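## Task

From the robot's point of view, place the bolt in the blue divided tray's front-right compartment and the pencil eraser in its rear compartment. Both must stay there without the robot supporting them, everything must settle shortly after you stop, and the grippers must end open and withdrawn.

## Robot and tools

Robot: two arms, left_arm and right_arm, each with six joints and a two-finger gripper. Joint order, used in every command row and every per-joint list in results: wrist pitch, waist, wrist yaw, wrist roll, elbow, shoulder. Trust this order only. Stated ranges in rad: waist -2.618..3.054, shoulder 0..3.142, elbow 0..3.142, wrist pitch -1.571..1.571, wrist yaw -1.571..1.571, wrist roll -2.094..2.094. True limits may sit up to 0.036 rad either side.

World frame: origin on the table top midway between the arms, +z up, +x out over the table, left_arm on the +y side. The arm names do not indicate image sides. 'Front' and 'back' of the tray are judged from the robot.

Command row: always 14 numbers, each in [-1, 1]: left_arm's six joint values then its gripper opening, then the same seven for right_arm. Joint values are scaled offsets, not angles: 1.0 equals 1.202 rad for waist, 1.258 shoulder, 1.238 elbow, 2.073 wrist pitch, 2.022 wrist yaw and wrist roll. Gripper opening is absolute: +1 fully open, -1 closed.

execute_actions(actions): a list of actions; each action is a table of up to 15 rows, one row per 1/30 s control step; a short table repeats its last row to fill 15 steps (0.5 s). Joint offsets in every row are relative to the angles at the start of that action (for a call's first action, the last angles reported in this scene), not to the previous row. If an action would push a joint more than 0.036 rad beyond its range it is rejected for both arms; if the first action fails this or any action is malformed, nothing runs. An empty list just returns the current state and images. Joints beyond their real end stop there, and a 'joint sent to its limit' line may appear; its absence proves nothing.

move(target, speed, blocking): target is one 14-number row; its offsets are measured from the 'Joint positions' of the latest result that listed them. All joints travel so they finish together, so the hand sweeps a curve. speed (rad/s, 0.01-2, default 0.5) is the top speed of the joint with the largest travel; duration is clamped to 0.5-10 s, and paths stop unfinished after 10 s. Paths ignore obstacles and the other arm. Gripper values are applied at the start. Faster motion and targets set deeper past a contact mean harder impacts and pressing. blocking=false returns after 0.5 s while motion continues; then use wait or stop before sending new moves or actions. The result adds a 'move:' line: outcome (done, off_target, moving, held, fault), limits=held or limits=none, and each arm's joint farthest from target. To keep pressing as before, command from Joint positions to Joint targets.

wait(seconds): 0 to 10; lets time run with last commands held; returns early if a running move ends. stop(): brakes a running move; braking needs distance, fingers keep going. zoom_image(camera, region): region [x0, y0, x1, y1] in pixels of that camera's last image, at most 504x504. Cameras: cam_head_left, cam_head_right, cam_high, cam_low (504x504), cam_left_wrist, cam_right_wrist (616x616 fisheye). Calibration is given per camera (K, distortion, T_world_to_cam) and may be a little off. finished_scene(scene): ends the given scene irreversibly and reports success.

Results: per-arm end_effector_position (m, world frame, the point between the pads about 1 cm behind the fingertips, less accurate at long reach) and end_effector_quat_wxyz; fingers point along gripper +z and close along its y. Joint positions/velocities per arm in rad and rad/s, plus the pad gap in m (0.094 when fully open). Joint targets are where joints are currently being driven. grip_measured is the opening on the command scale (each gripper may read about 1 mm off). Torques include drive output even without contact. Action calls also list step readings; HELD marks steps an arm was held back. 'joint command not followed' means a clearance check altered targets. FAULT and MOTOR HOT lines report stops and heating.

Motion limits: each step a joint's target stays within a lead of its measured angle (waist 0.202, shoulder 0.258, elbow 0.238, wrist pitch 0.573, wrist yaw and roll 0.522 rad), and targets that would place a hand over 70 mm from its current spot are scaled back, so big motions take several actions; re-send the remainder. Zero offsets can let an arm sag: in the first call of a reply command the offset back to the intended angles, then zeros.

Grasping: command an opening below grip_measured, roughly 0.03 less for a firm hold. Pads give about 50-62 N, less on thin parts, with a short spike at contact.

Avoid: dropping or knocking items off the table, arms colliding or pressing each other, hard pushes or slams, and long loaded holds (motors overheat: 90 °C pauses the arm, 100 °C makes it go limp). Parts may be tugged or nudged occasionally. The robot keeps its last command while you compose replies. Before finishing, release, lift clear and let objects settle.

Each tool is called after "Call:" by a JSON object that holds its "api" and its "payload".

## Session

Call:
{"api": "execute_actions", "payload": {"actions": []}}

Scene clock: 0.00 s.
left_arm: end_effector_position=(+0.0297, +0.5691, +0.2137) grip_measured=+1.000 end_effector_quat_wxyz=(-0.485, +0.830, -0.025, +0.275) | right_arm: end_effector_position=(+0.0023, -0.4963, +0.3050) grip_measured=+1.000 end_effector_quat_wxyz=(-0.137, -0.228, +0.720, -0.640)
Joint names: [wrist pitch, waist, wrist yaw, wrist roll, elbow, shoulder]
Joint positions: left_arm=[-0.462  1.503  0.564 -1.795  0.533  0.535  0.094] | right_arm=[-0.326 -1.39   0.056 -2.08   0.647  0.464  0.094]
Joint velocities: left_arm=[-0.051 -0.012 -0.037 -0.007 -0.007  0.002  0.   ] | right_arm=[-0.007 -0.002 -0.022  0.022 -0.012 -0.007  0.   ]
Joint torques (N m, as the arm reports them, + toward a larger angle): no reading
Joint targets: left_arm=[-0.474 1.503 0.565 -1.792 0.537 0.530] | right_arm=[-0.318 -1.390 0.055 -2.073 0.659 0.459]

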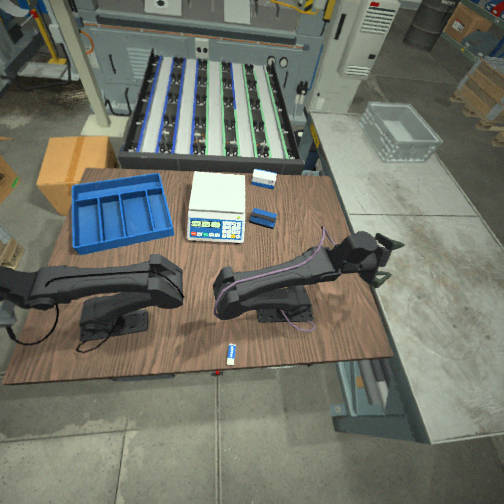

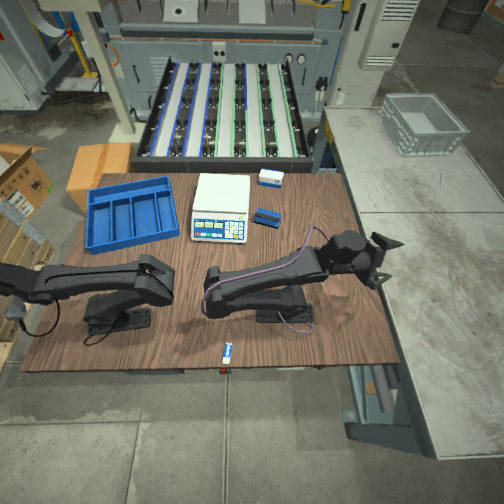

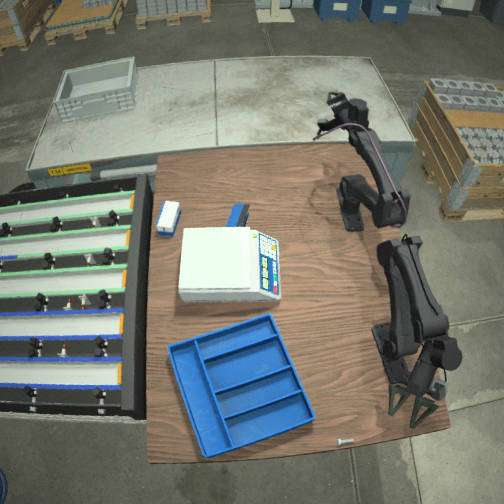

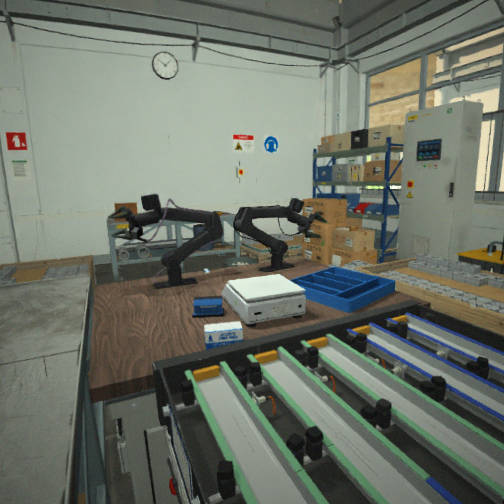

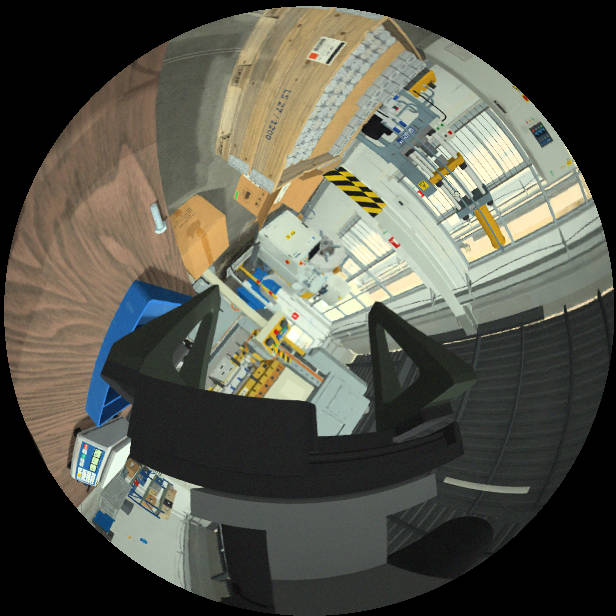

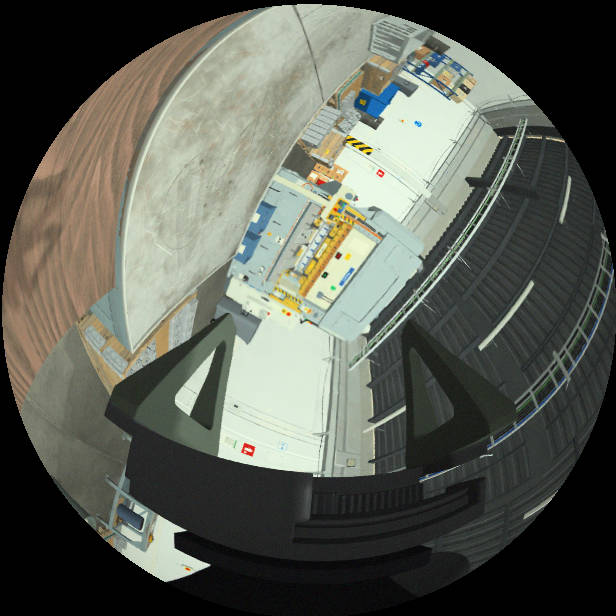

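Call:
{"api": "zoom_image", "payload": {"camera": "cam_high", "region": [130, 290, 480, 470]}}

Call:
{"api": "zoom_image", "payload": {"camera": "cam_head_left", "region": [0, 160, 400, 390]}}

Region (130, 290, 480, 470) of cam_high's 504x504 image, scaled by 1.440, with more detail than that image has; it fills the top 259 rows of this view, and the rest is white.

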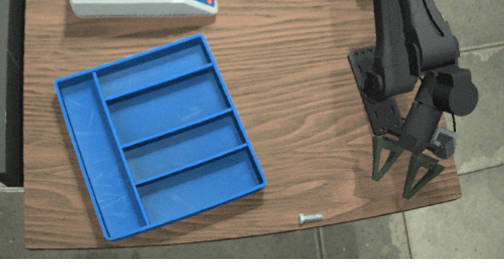

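Region (0, 160, 400, 390) of cam_head_left's 504x504 image, scaled by 1.260, with more detail than that image has; it fills the top 290 rows of this view, and the rest is white.

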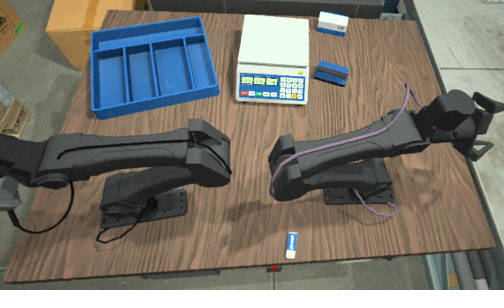

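Call:
{"api": "zoom_image", "payload": {"camera": "cam_high", "region": [150, 300, 370, 470]}}

Call:
{"api": "zoom_image", "payload": {"camera": "cam_head_left", "region": [50, 160, 200, 270]}}

Region (150, 300, 370, 470) of cam_high's 504x504 image, scaled by 2.291, with more detail than that image has; it fills the top 389 rows of this view, and the rest is white.

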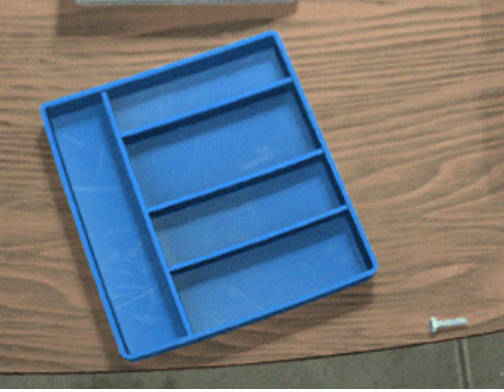

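Region (50, 160, 200, 270) of cam_head_left's 504x504 image, scaled by 3.360, with more detail than that image has; it fills the top 370 rows of this view, and the rest is white.

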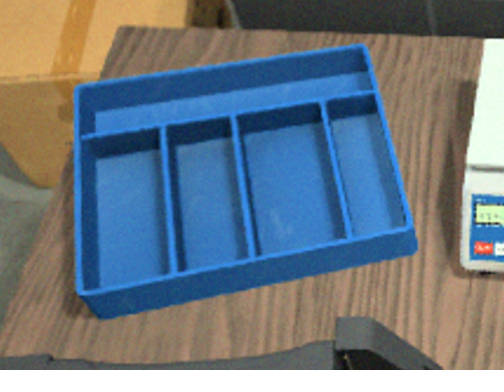

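Call:
{"api": "move", "payload": {"target": [-0.39, -0.393, -0.279, 0.888, 0.85, 1.0, 1, 0, 0, 0, 0, 0.42, 0.556, 1], "speed": 1.0}}

Scene clock: 5.20 s.
left_arm: end_effector_position=(+0.0889, +0.6501, +0.1333) grip_measured=+1.000 end_effector_quat_wxyz=(+0.041, -0.556, +0.830, +0.020) | right_arm: end_effector_position=(+0.0229, -0.6291, +0.3270) grip_measured=+1.000 end_effector_quat_wxyz=(-0.124, -0.253, +0.782, -0.556)
Joint names: [wrist pitch, waist, wrist yaw, wrist roll, elbow, shoulder]
Joint positions: left_arm=[-1.257  1.035  0.01  -0.009  1.561  1.785  0.094] | right_arm=[-0.331 -1.39   0.056 -2.082  1.135  1.162  0.094]
Joint velocities: left_arm=[ 0.037  0.012  0.037  0.081 -0.032 -0.002  0.   ] | right_arm=[-0.081 -0.002  0.007  0.007  0.012  0.007  0.   ]
Joint torques (N m, as the arm reports them, + toward a larger angle): left_arm=[ 0.23 -0.44 -0.06  0.14 10.22 -9.2 ] | right_arm=[ 1.87 -0.05  0.    0.02 10.45 -2.27]
Joint targets: left_arm=[-1.270 1.030 -0.000 0.000 1.585 1.793] | right_arm=[-0.326 -1.390 0.056 -2.080 1.167 1.164]
move: off_target (left_arm, right_arm); limits=none; left_arm: farthest joint: the elbow, 0.025 radians from its target (1.053 radians at the start); right_arm: farthest joint: the elbow, 0.032 radians from its target (0.520 radians at the start)
camera_calibration (this result's frames):
cam_left_wrist: T_world_to_cam=[[0.96906, -0.23379, 0.0791565, 0.0486435], [-0.229437, -0.734966, 0.638109, 0.409834], [-0.0910064, -0.636527, -0.765866, 0.643962], [0, 0, 0, 1]] pos_world=[0.105497, 0.722485, 0.227819]
cam_right_wrist: T_world_to_cam=[[0.526229, -0.310019, 0.791815, -0.461783], [-0.666222, 0.42834, 0.610469, 0.0985547], [-0.528423, -0.848771, 0.0188637, -0.422724], [0, 0, 0, 1]] pos_world=[0.085286, -0.544172, 0.313457]

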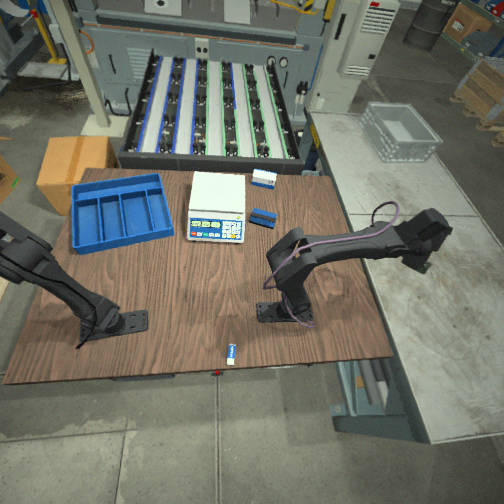

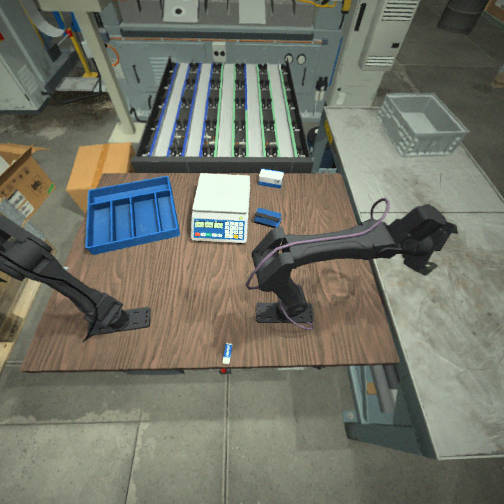

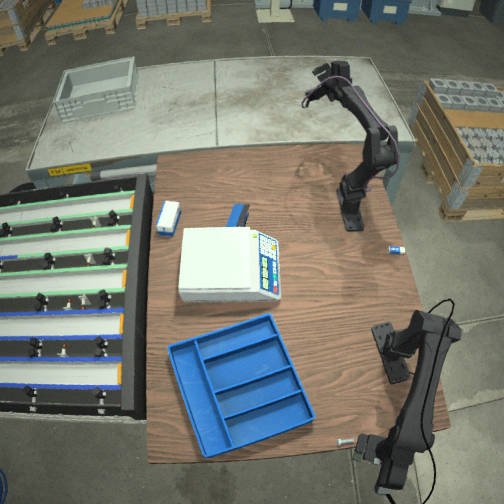

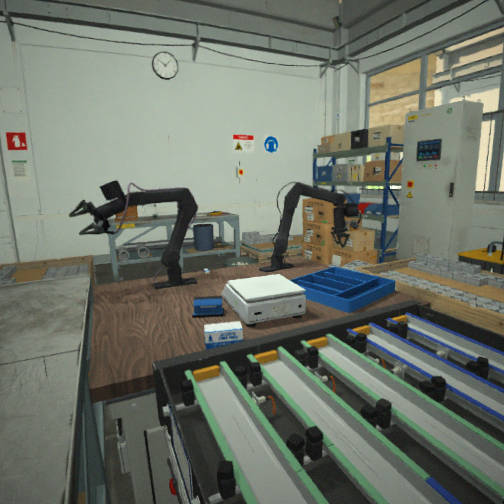

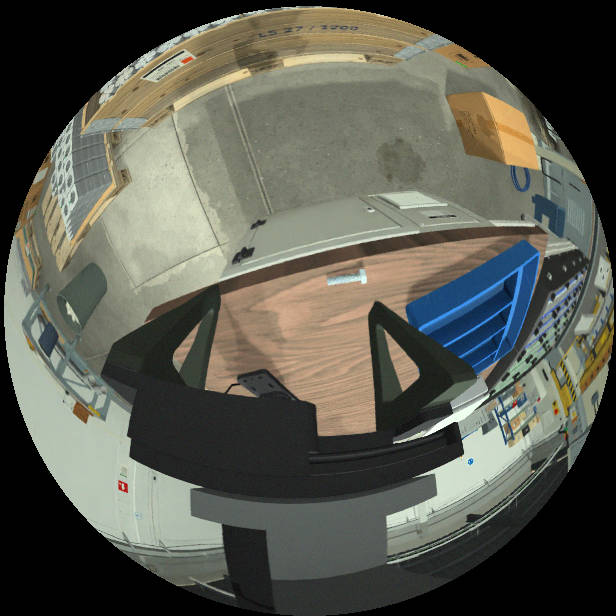

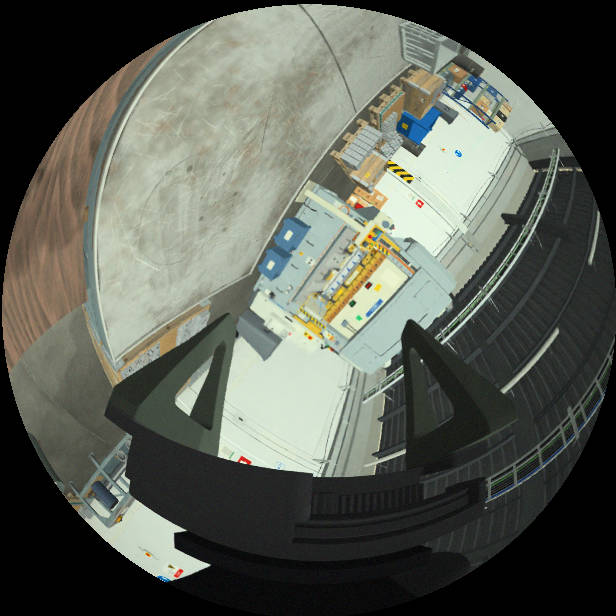

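Call:
{"api": "move", "payload": {"target": [0.078, -0.204, -0.005, 0.519, -0.24, -0.05, -0.2, 0.002, 0, 0, 0, 0.026, 0, 1], "speed": 1.0}}

Scene clock: 9.03 s.
left_arm: end_effector_position=(+0.1377, +0.5774, +0.0728) grip_measured=-0.198 end_effector_quat_wxyz=(+0.003, +0.049, +0.999, -0.002) | right_arm: end_effector_position=(+0.0229, -0.6291, +0.3270) grip_measured=+1.000 end_effector_quat_wxyz=(-0.124, -0.253, +0.782, -0.556)
Joint names: [wrist pitch, waist, wrist yaw, wrist roll, elbow, shoulder]
Joint positions: left_arm=[-1.102  0.795  0.007  1.031  1.277  1.746  0.038] | right_arm=[-0.331 -1.39   0.056 -2.083  1.135  1.162  0.094]
Joint velocities: left_arm=[-0.081  0.007  0.007 -0.022 -0.002 -0.007 -0.   ] | right_arm=[-0.022 -0.012 -0.037  0.007 -0.012 -0.002  0.   ]
Joint torques (N m, as the arm reports them, + toward a larger angle): left_arm=[  0.24  -0.3    0.     0.14   6.17 -11.36] | right_arm=[ 1.85 -0.01  0.01  0.01 10.42 -2.44]
Joint targets: left_arm=[-1.095 0.790 0.000 1.040 1.263 1.722] | right_arm=[-0.327 -1.390 0.056 -2.082 1.167 1.162]
move: off_target (left_arm, right_arm); limits=none; left_arm: farthest joint: the shoulder, 0.024 radians from its target (0.062 radians at the start); right_arm: farthest joint: the elbow, 0.032 radians from its target (0.032 radians at the start)
camera_calibration (this result's frames):
cam_left_wrist: T_world_to_cam=[[0.0601233, -0.996449, 0.0589531, 0.556078], [-0.713781, -0.00163196, 0.700367, 0.0448947], [-0.697783, -0.084188, -0.711345, 0.316525], [0, 0, 0, 1]] pos_world=[0.219477, 0.580824, 0.160933]
cam_right_wrist: T_world_to_cam=[[0.527198, -0.309728, 0.791284, -0.461449], [-0.665742, 0.428134, 0.611137, 0.0981957], [-0.528063, -0.848981, 0.0195124, -0.423076], [0, 0, 0, 1]] pos_world=[0.0852375, -0.544149, 0.313382]

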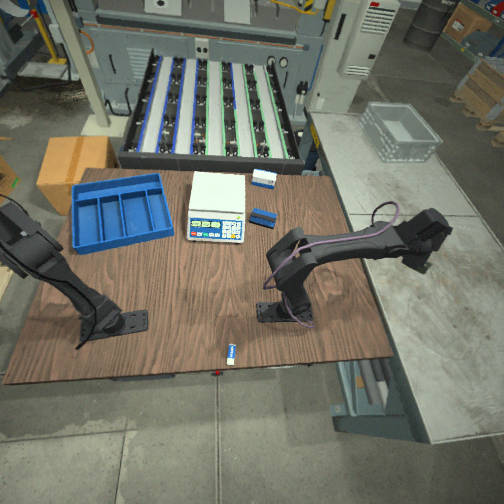

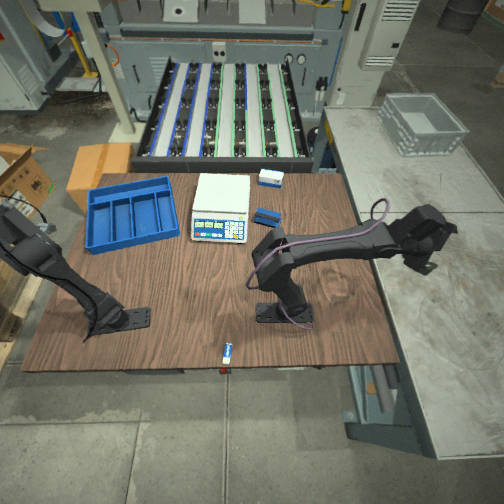

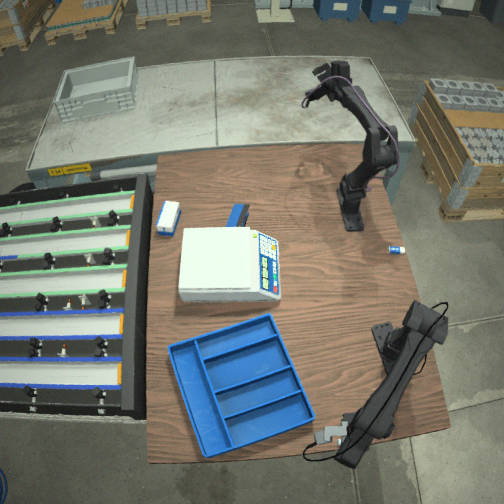

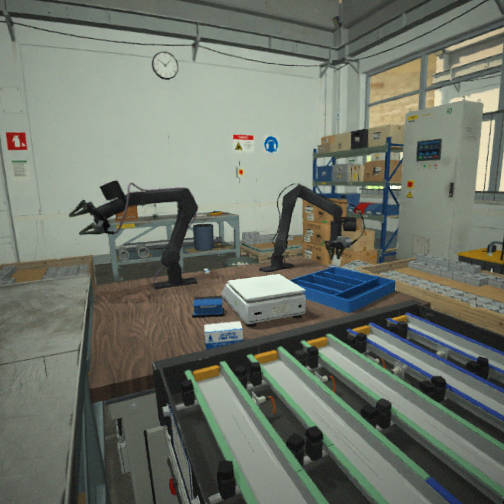

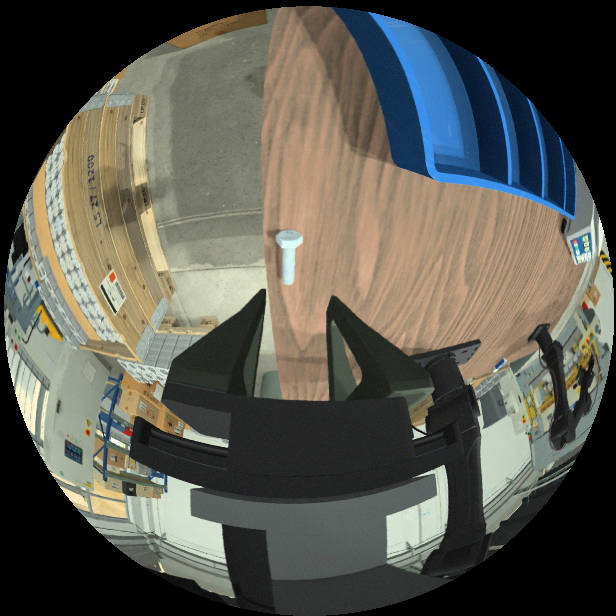

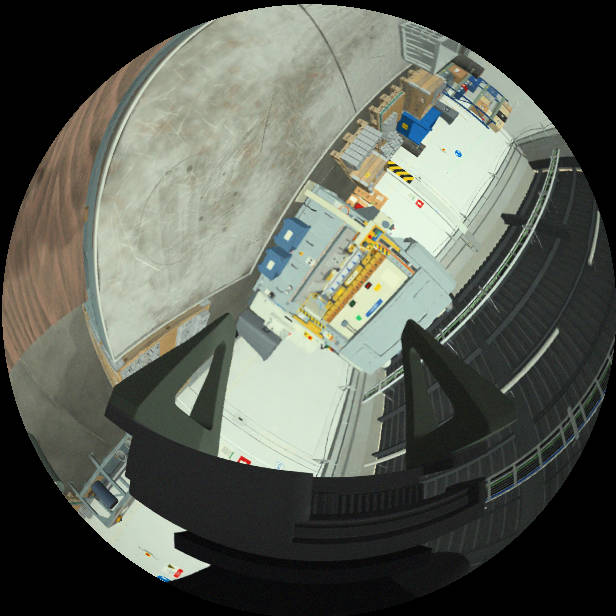

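Call:
{"api": "move", "payload": {"target": [0.07, 0.051, -0.003, 0.032, -0.104, 0.031, -0.2, 0.002, 0, 0, 0, 0.026, 0, 1], "speed": 0.5}}

Scene clock: 10.67 s.
left_arm: end_effector_position=(+0.1200, +0.5825, +0.0363) grip_measured=-0.198 end_effector_quat_wxyz=(-0.000, +0.049, +0.999, -0.006) | right_arm: end_effector_position=(+0.0229, -0.6291, +0.3270) grip_measured=+1.000 end_effector_quat_wxyz=(-0.125, -0.254, +0.782, -0.556)
Joint names: [wrist pitch, waist, wrist yaw, wrist roll, elbow, shoulder]
Joint positions: left_arm=[-0.966  0.85   0.005  1.086  1.159  1.774  0.038] | right_arm=[-0.331 -1.39   0.056 -2.084  1.135  1.162  0.094]
Joint velocities: left_arm=[-0.051 -0.012 -0.007 -0.007  0.007  0.002  0.001] | right_arm=[-0.022 -0.012  0.037 -0.022 -0.007 -0.012  0.   ]
Joint torques (N m, as the arm reports them, + toward a larger angle): left_arm=[ 0.22  0.35 -0.02  0.11  6.12 -8.07] | right_arm=[ 1.86 -0.03  0.    0.02 10.41 -2.43]
Joint targets: left_arm=[-0.958 0.856 0.001 1.095 1.148 1.785] | right_arm=[-0.327 -1.390 0.056 -2.083 1.167 1.162]
move: off_target (right_arm); limits=none; left_arm: farthest joint: the shoulder, 0.011 radians from its target (0.039 radians at the start); right_arm: farthest joint: the elbow, 0.032 radians from its target (0.032 radians at the start)
camera_calibration (this result's frames):
cam_left_wrist: T_world_to_cam=[[0.0608725, -0.996021, 0.0650867, 0.563811], [-0.70952, 0.00268574, 0.70468, 0.0546448], [-0.702052, -0.089076, -0.706533, 0.281783], [0, 0, 0, 1]] pos_world=[0.202277, 0.586521, 0.123886]
cam_right_wrist: T_world_to_cam=[[0.528166, -0.309438, 0.790752, -0.461115], [-0.665261, 0.427929, 0.611805, 0.0978371], [-0.527701, -0.849191, 0.0201607, -0.423428], [0, 0, 0, 1]] pos_world=[0.0851889, -0.544125, 0.313307]

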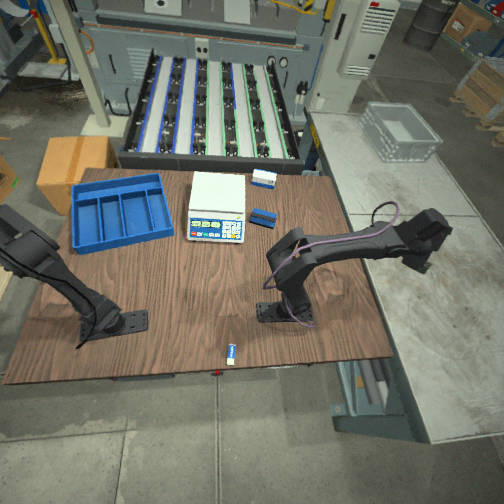

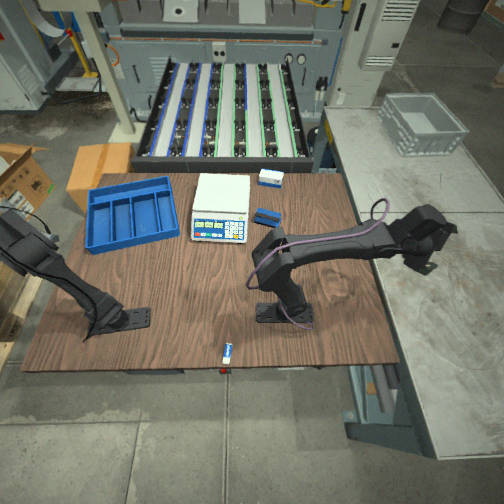

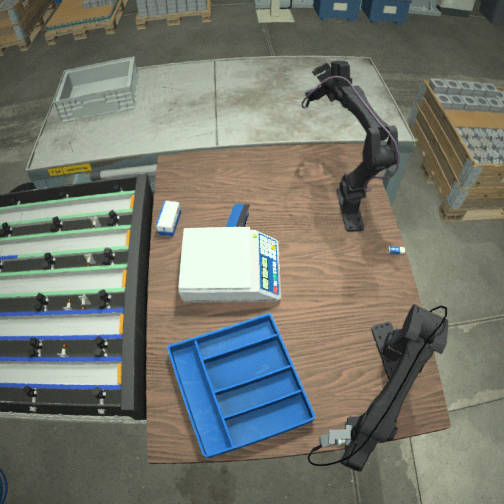

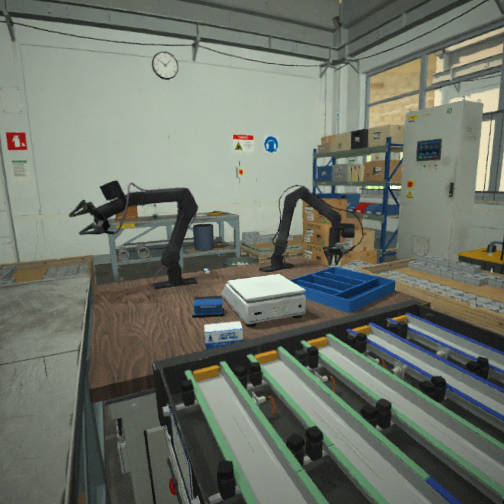

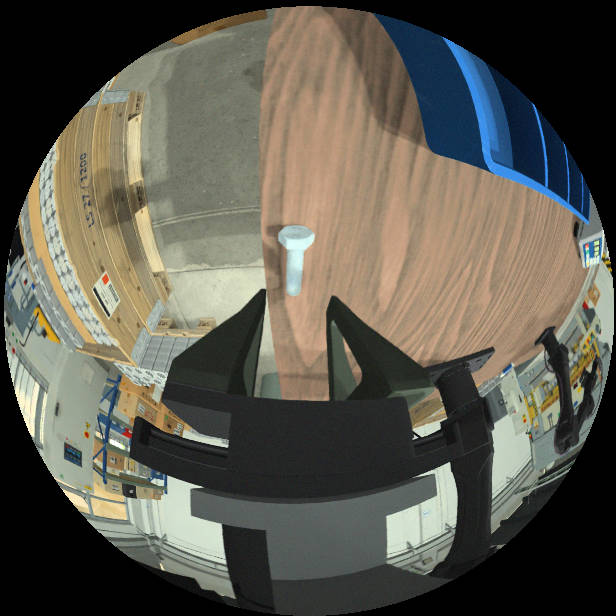

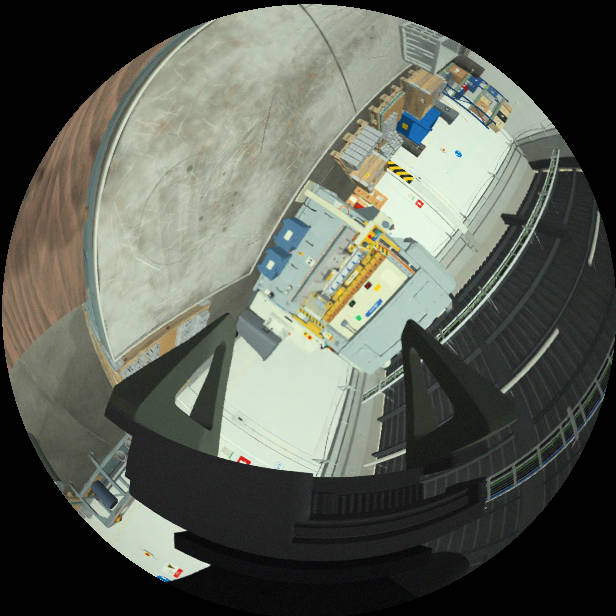

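Call:
{"api": "move", "payload": {"target": [0.053, 0.004, -0.002, 0.004, -0.057, 0.035, -0.2, 0.002, 0, 0, 0, 0.026, 0, 1], "speed": 0.2}}

Scene clock: 12.13 s.
left_arm: end_effector_position=(+0.1214, +0.5845, +0.0146) grip_measured=-0.198 end_effector_quat_wxyz=(+0.004, +0.049, +0.999, +0.001) | right_arm: end_effector_position=(+0.0229, -0.6291, +0.3270) grip_measured=+1.000 end_effector_quat_wxyz=(-0.125, -0.254, +0.781, -0.556)
Joint names: [wrist pitch, waist, wrist yaw, wrist roll, elbow, shoulder]
Joint positions: left_arm=[-0.863  0.85   0.005  1.086  1.101  1.804  0.038] | right_arm=[-0.331 -1.39   0.056 -2.085  1.135  1.162  0.094]
Joint velocities: left_arm=[-0.007 -0.022  0.007 -0.066  0.002  0.007 -0.   ] | right_arm=[ 0.007 -0.002 -0.022  0.007  0.017 -0.007  0.   ]
Joint torques (N m, as the arm reports them, + toward a larger angle): left_arm=[ 0.25  0.3   0.    0.1   5.86 -7.77] | right_arm=[ 1.86 -0.04  0.02  0.01 10.44 -2.41]
Joint targets: left_arm=[-0.855 0.855 0.001 1.094 1.088 1.818] | right_arm=[-0.327 -1.390 0.056 -2.084 1.167 1.162]
move: off_target (right_arm); limits=none; left_arm: farthest joint: the shoulder, 0.014 radians from its target (0.044 radians at the start); right_arm: farthest joint: the elbow, 0.032 radians from its target (0.032 radians at the start)
camera_calibration (this result's frames):
cam_left_wrist: T_world_to_cam=[[0.0603765, -0.996772, 0.0529083, 0.567855], [-0.715419, -0.00624936, 0.698667, 0.0769342], [-0.696082, -0.0800347, -0.713488, 0.261653], [0, 0, 0, 1]] pos_world=[0.202887, 0.587444, 0.10289]
cam_right_wrist: T_world_to_cam=[[0.529134, -0.309147, 0.790219, -0.460779], [-0.664779, 0.427723, 0.612471, 0.0974787], [-0.527338, -0.849401, 0.0208086, -0.42378], [0, 0, 0, 1]] pos_world=[0.0851401, -0.544101, 0.313232]

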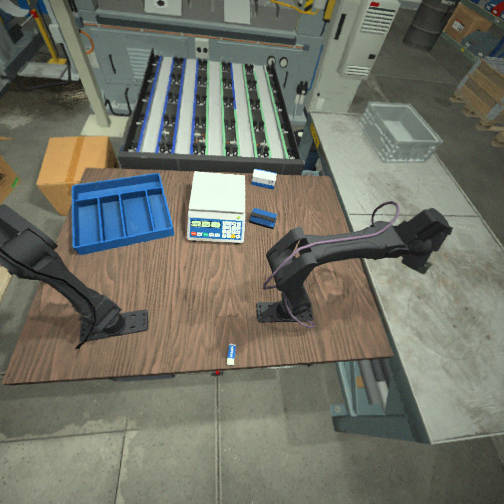

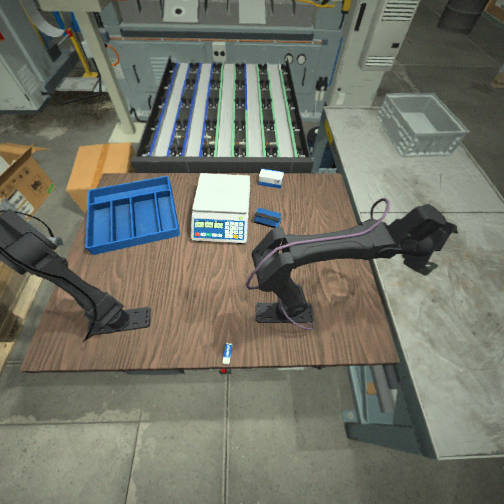

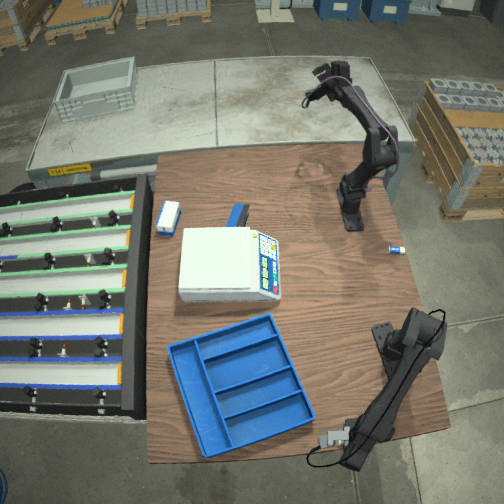

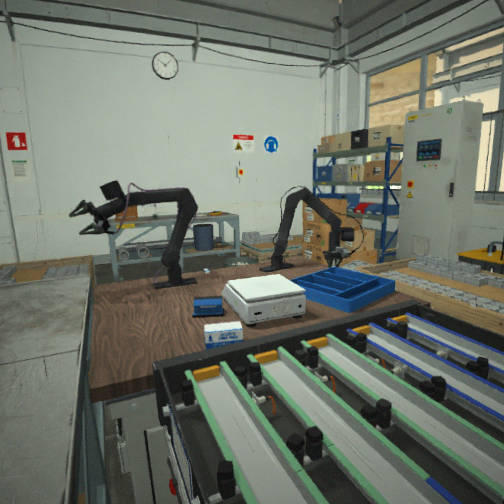

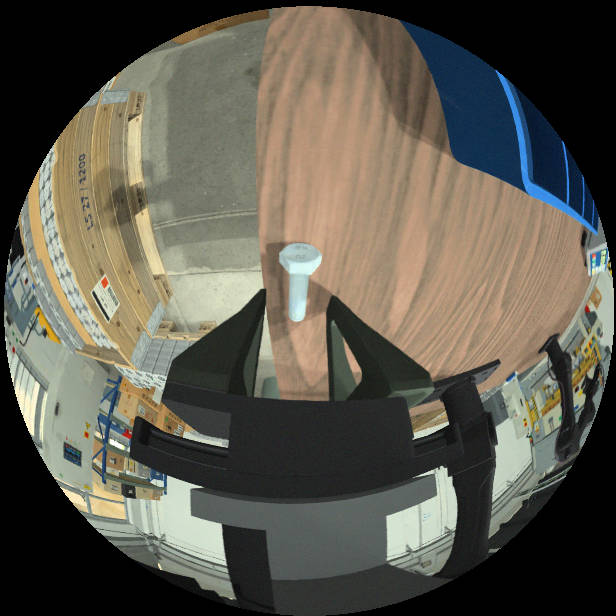

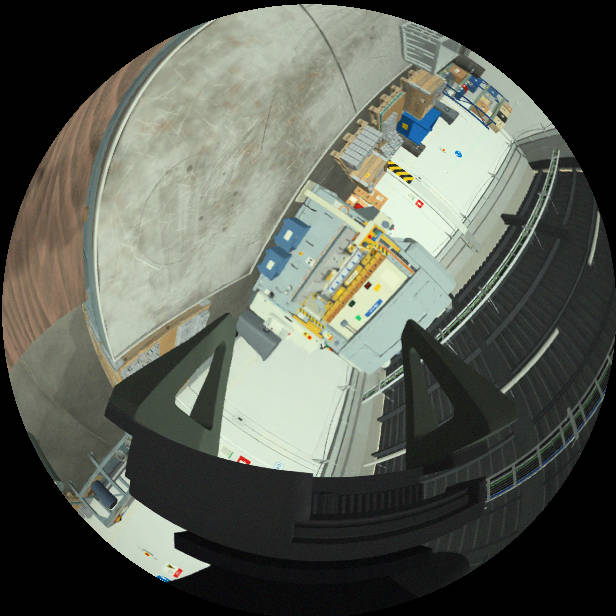

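Call:
{"api": "execute_actions", "payload": {"actions": [[[0.004,0.002,-0.002,0.004,-0.01,0.011,-0.6,0,0,0,0,0.026,0,1]],[[0,0,0,0,0,0,-0.88,0,0,0,0,0,0,1]]]}}

Scene clock: 13.40 s.
left_arm: end_effector_position=(+0.1215, +0.5847, +0.0146) grip_measured=-0.864 end_effector_quat_wxyz=(+0.004, +0.049, +0.999, +0.001) | right_arm: end_effector_position=(+0.0229, -0.6291, +0.3270) grip_measured=+1.000 end_effector_quat_wxyz=(-0.125, -0.255, +0.781, -0.556)
Joint names: [wrist pitch, waist, wrist yaw, wrist roll, elbow, shoulder]
Joint positions: left_arm=[-0.863  0.85   0.005  1.086  1.101  1.804  0.006] | right_arm=[-0.331 -1.39   0.056 -2.087  1.135  1.162  0.094]
Joint velocities: left_arm=[ 0.007  0.022 -0.022 -0.066 -0.007 -0.002  0.   ] | right_arm=[ 0.051  0.022  0.007  0.007 -0.007 -0.002  0.   ]
Joint torques (N m, as the arm reports them, + toward a larger angle): left_arm=[ 0.19  0.    0.01  0.05  6.91 -9.29] | right_arm=[ 1.81  0.    0.    0.01  7.52 -2.42]
Joint targets: left_arm=[-0.863 0.850 0.005 1.086 1.101 1.804] | right_arm=[-0.331 -1.390 0.056 -2.086 1.135 1.162]
Step readings (joint positions; steps 1 to 15: 1st action; 16 to 30: 2nd action):
0: left_arm=[-0.863 0.850 0.005 1.086 1.101 1.804] | right_arm=[-0.331 -1.390 0.056 -2.085 1.135 1.162]
1: left_arm=[-0.863 0.850 0.005 1.086 1.101 1.804] | right_arm=[-0.331 -1.390 0.056 -2.085 1.135 1.162]
2: left_arm=[-0.863 0.850 0.005 1.086 1.101 1.804] | right_arm=[-0.331 -1.390 0.056 -2.086 1.135 1.162]
4: left_arm=[-0.863 0.850 0.005 1.086 1.101 1.804] | right_arm=[-0.331 -1.390 0.056 -2.086 1.135 1.162]
8: left_arm=[-0.863 0.850 0.005 1.086 1.101 1.804] | right_arm=[-0.331 -1.390 0.056 -2.086 1.135 1.162]
15: left_arm=[-0.863 0.850 0.005 1.086 1.101 1.804] | right_arm=[-0.331 -1.390 0.056 -2.086 1.135 1.162]
16: left_arm=[-0.863 0.850 0.005 1.086 1.101 1.804] | right_arm=[-0.331 -1.390 0.056 -2.086 1.135 1.162]
17: left_arm=[-0.863 0.850 0.005 1.086 1.101 1.804] | right_arm=[-0.331 -1.390 0.056 -2.086 1.135 1.162]
19: left_arm=[-0.863 0.850 0.005 1.086 1.101 1.804] | right_arm=[-0.331 -1.390 0.056 -2.087 1.135 1.162]
23: left_arm=[-0.863 0.850 0.005 1.086 1.101 1.804] | right_arm=[-0.331 -1.390 0.056 -2.087 1.135 1.162]
30: Joint positions above
camera_calibration (this result's frames):
cam_left_wrist: T_world_to_cam=[[0.0603544, -0.996806, 0.0522991, 0.568038], [-0.715713, -0.00669409, 0.698363, 0.0773095], [-0.695782, -0.0795804, -0.713831, 0.261442], [0, 0, 0, 1]] pos_world=[0.202954, 0.587546, 0.102927]
cam_right_wrist: T_world_to_cam=[[0.530745, -0.308661, 0.789328, -0.460219], [-0.663975, 0.427381, 0.613582, 0.0968822], [-0.526733, -0.849749, 0.0218877, -0.424366], [0, 0, 0, 1]] pos_world=[0.0850587, -0.544062, 0.313107]

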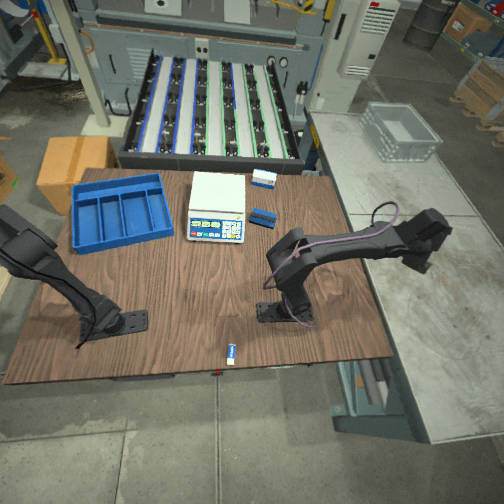

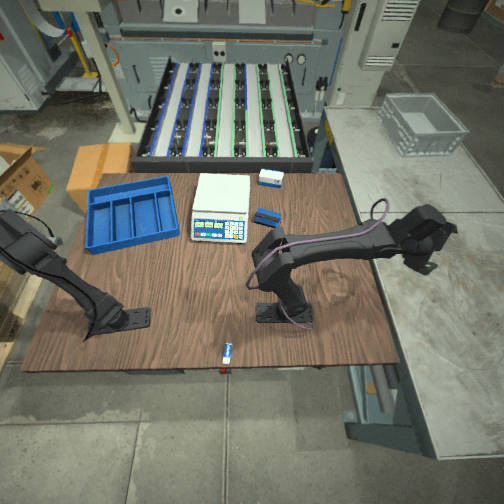

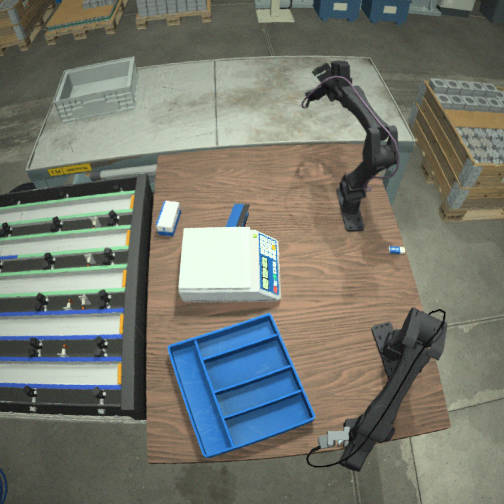

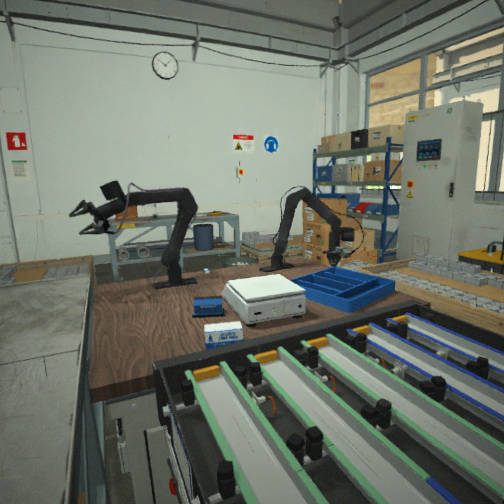

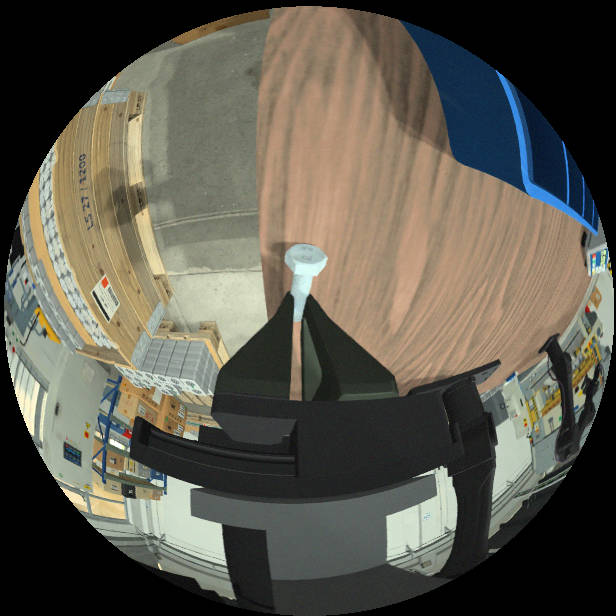

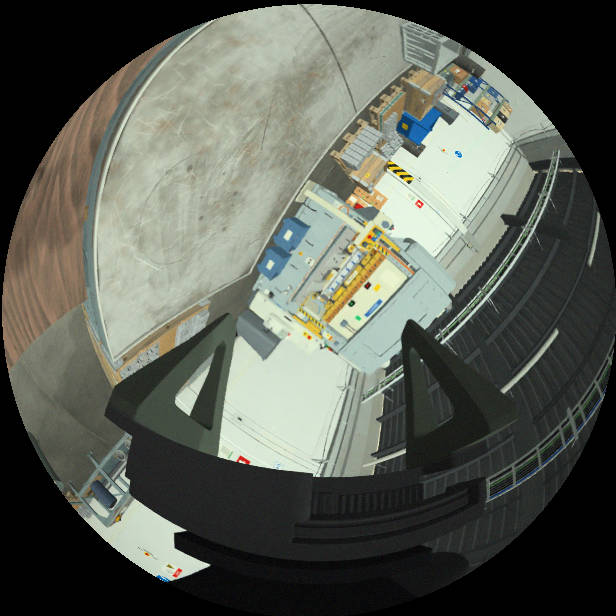

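Call:
{"api": "move", "payload": {"target": [-0.19, 0, 0, 0, 0.296, -0.057, -0.895, 0.002, 0, 0, 0, 0.026, 0, 1], "speed": 0.8}}

Scene clock: 15.43 s.
left_arm: end_effector_position=(+0.1317, +0.6002, +0.1172) grip_measured=-0.874 end_effector_quat_wxyz=(+0.012, +0.049, +0.999, +0.015) | right_arm: end_effector_position=(+0.0229, -0.6291, +0.3270) grip_measured=+1.000 end_effector_quat_wxyz=(-0.126, -0.255, +0.781, -0.556)
Joint names: [wrist pitch, waist, wrist yaw, wrist roll, elbow, shoulder]
Joint positions: left_arm=[-1.241  0.85   0.005  1.086  1.452  1.745  0.006] | right_arm=[-0.331 -1.39   0.056 -2.088  1.135  1.162  0.094]
Joint velocities: left_arm=[-0.051 -0.012  0.022 -0.051 -0.002  0.012  0.   ] | right_arm=[-0.022 -0.017 -0.007  0.022 -0.022 -0.002  0.   ]
Joint torques (N m, as the arm reports them, + toward a larger angle): left_arm=[  0.14  -0.11   0.08   0.05   9.31 -10.44] | right_arm=[ 1.85 -0.03  0.01  0.01 10.43 -2.45]
Joint targets: left_arm=[-1.256 0.850 0.005 1.086 1.468 1.732] | right_arm=[-0.327 -1.390 0.056 -2.087 1.167 1.162]
move: off_target (right_arm); limits=none; left_arm: farthest joint: the wrist pitch, 0.016 radians from its target (0.394 radians at the start); right_arm: farthest joint: the elbow, 0.032 radians from its target (0.032 radians at the start)
camera_calibration (this result's frames):
cam_left_wrist: T_world_to_cam=[[0.0596684, -0.997845, 0.0272971, 0.581175], [-0.72764, -0.024758, 0.685512, 0.0269827], [-0.683359, -0.0607658, -0.727549, 0.331768], [0, 0, 0, 1]] pos_world=[0.211672, 0.60075, 0.207016]
cam_right_wrist: T_world_to_cam=[[0.531711, -0.308369, 0.788792, -0.459882], [-0.663491, 0.427177, 0.614247, 0.0965246], [-0.526368, -0.849958, 0.0225346, -0.424718], [0, 0, 0, 1]] pos_world=[0.0850098, -0.544039, 0.313032]

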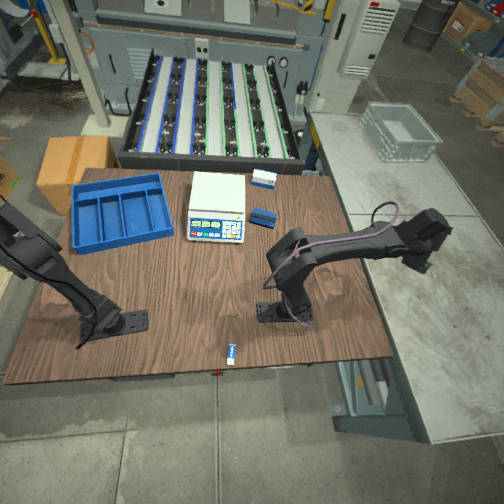

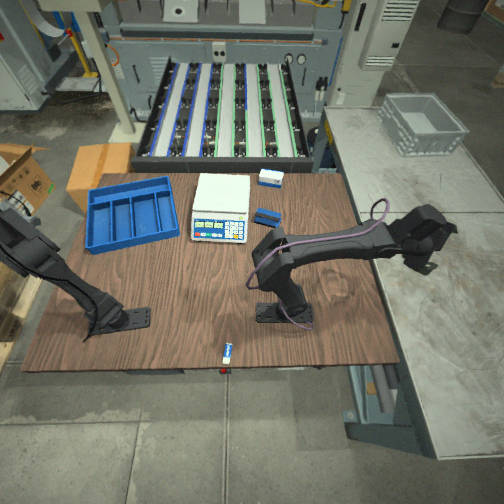

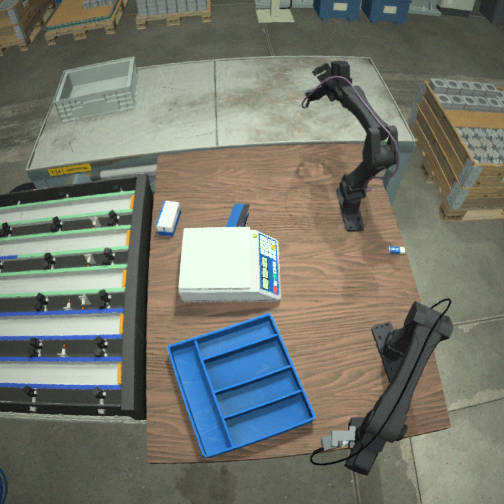

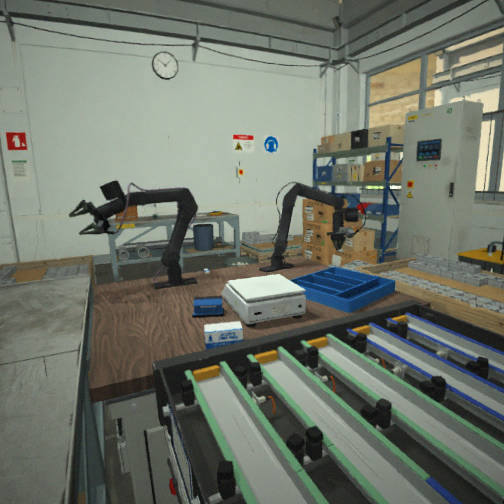

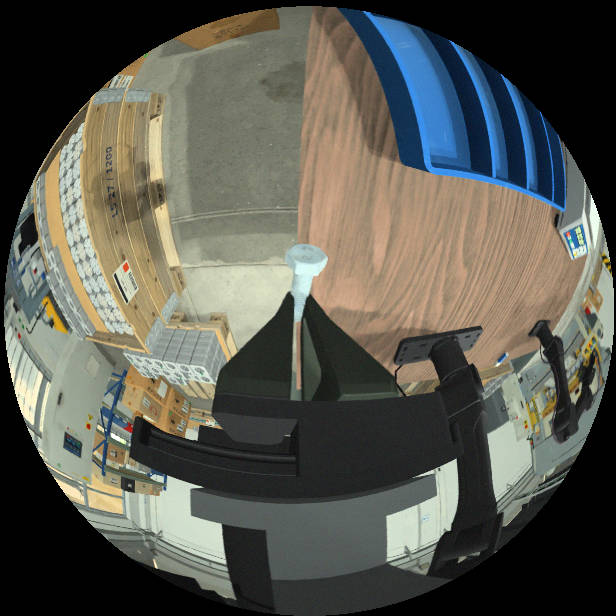

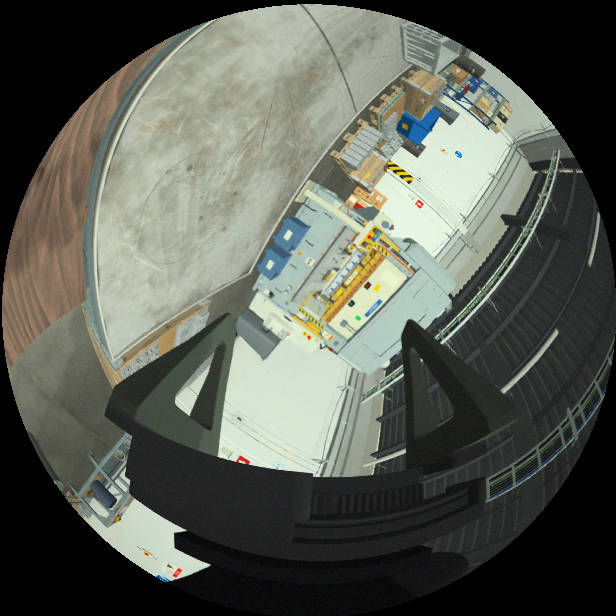

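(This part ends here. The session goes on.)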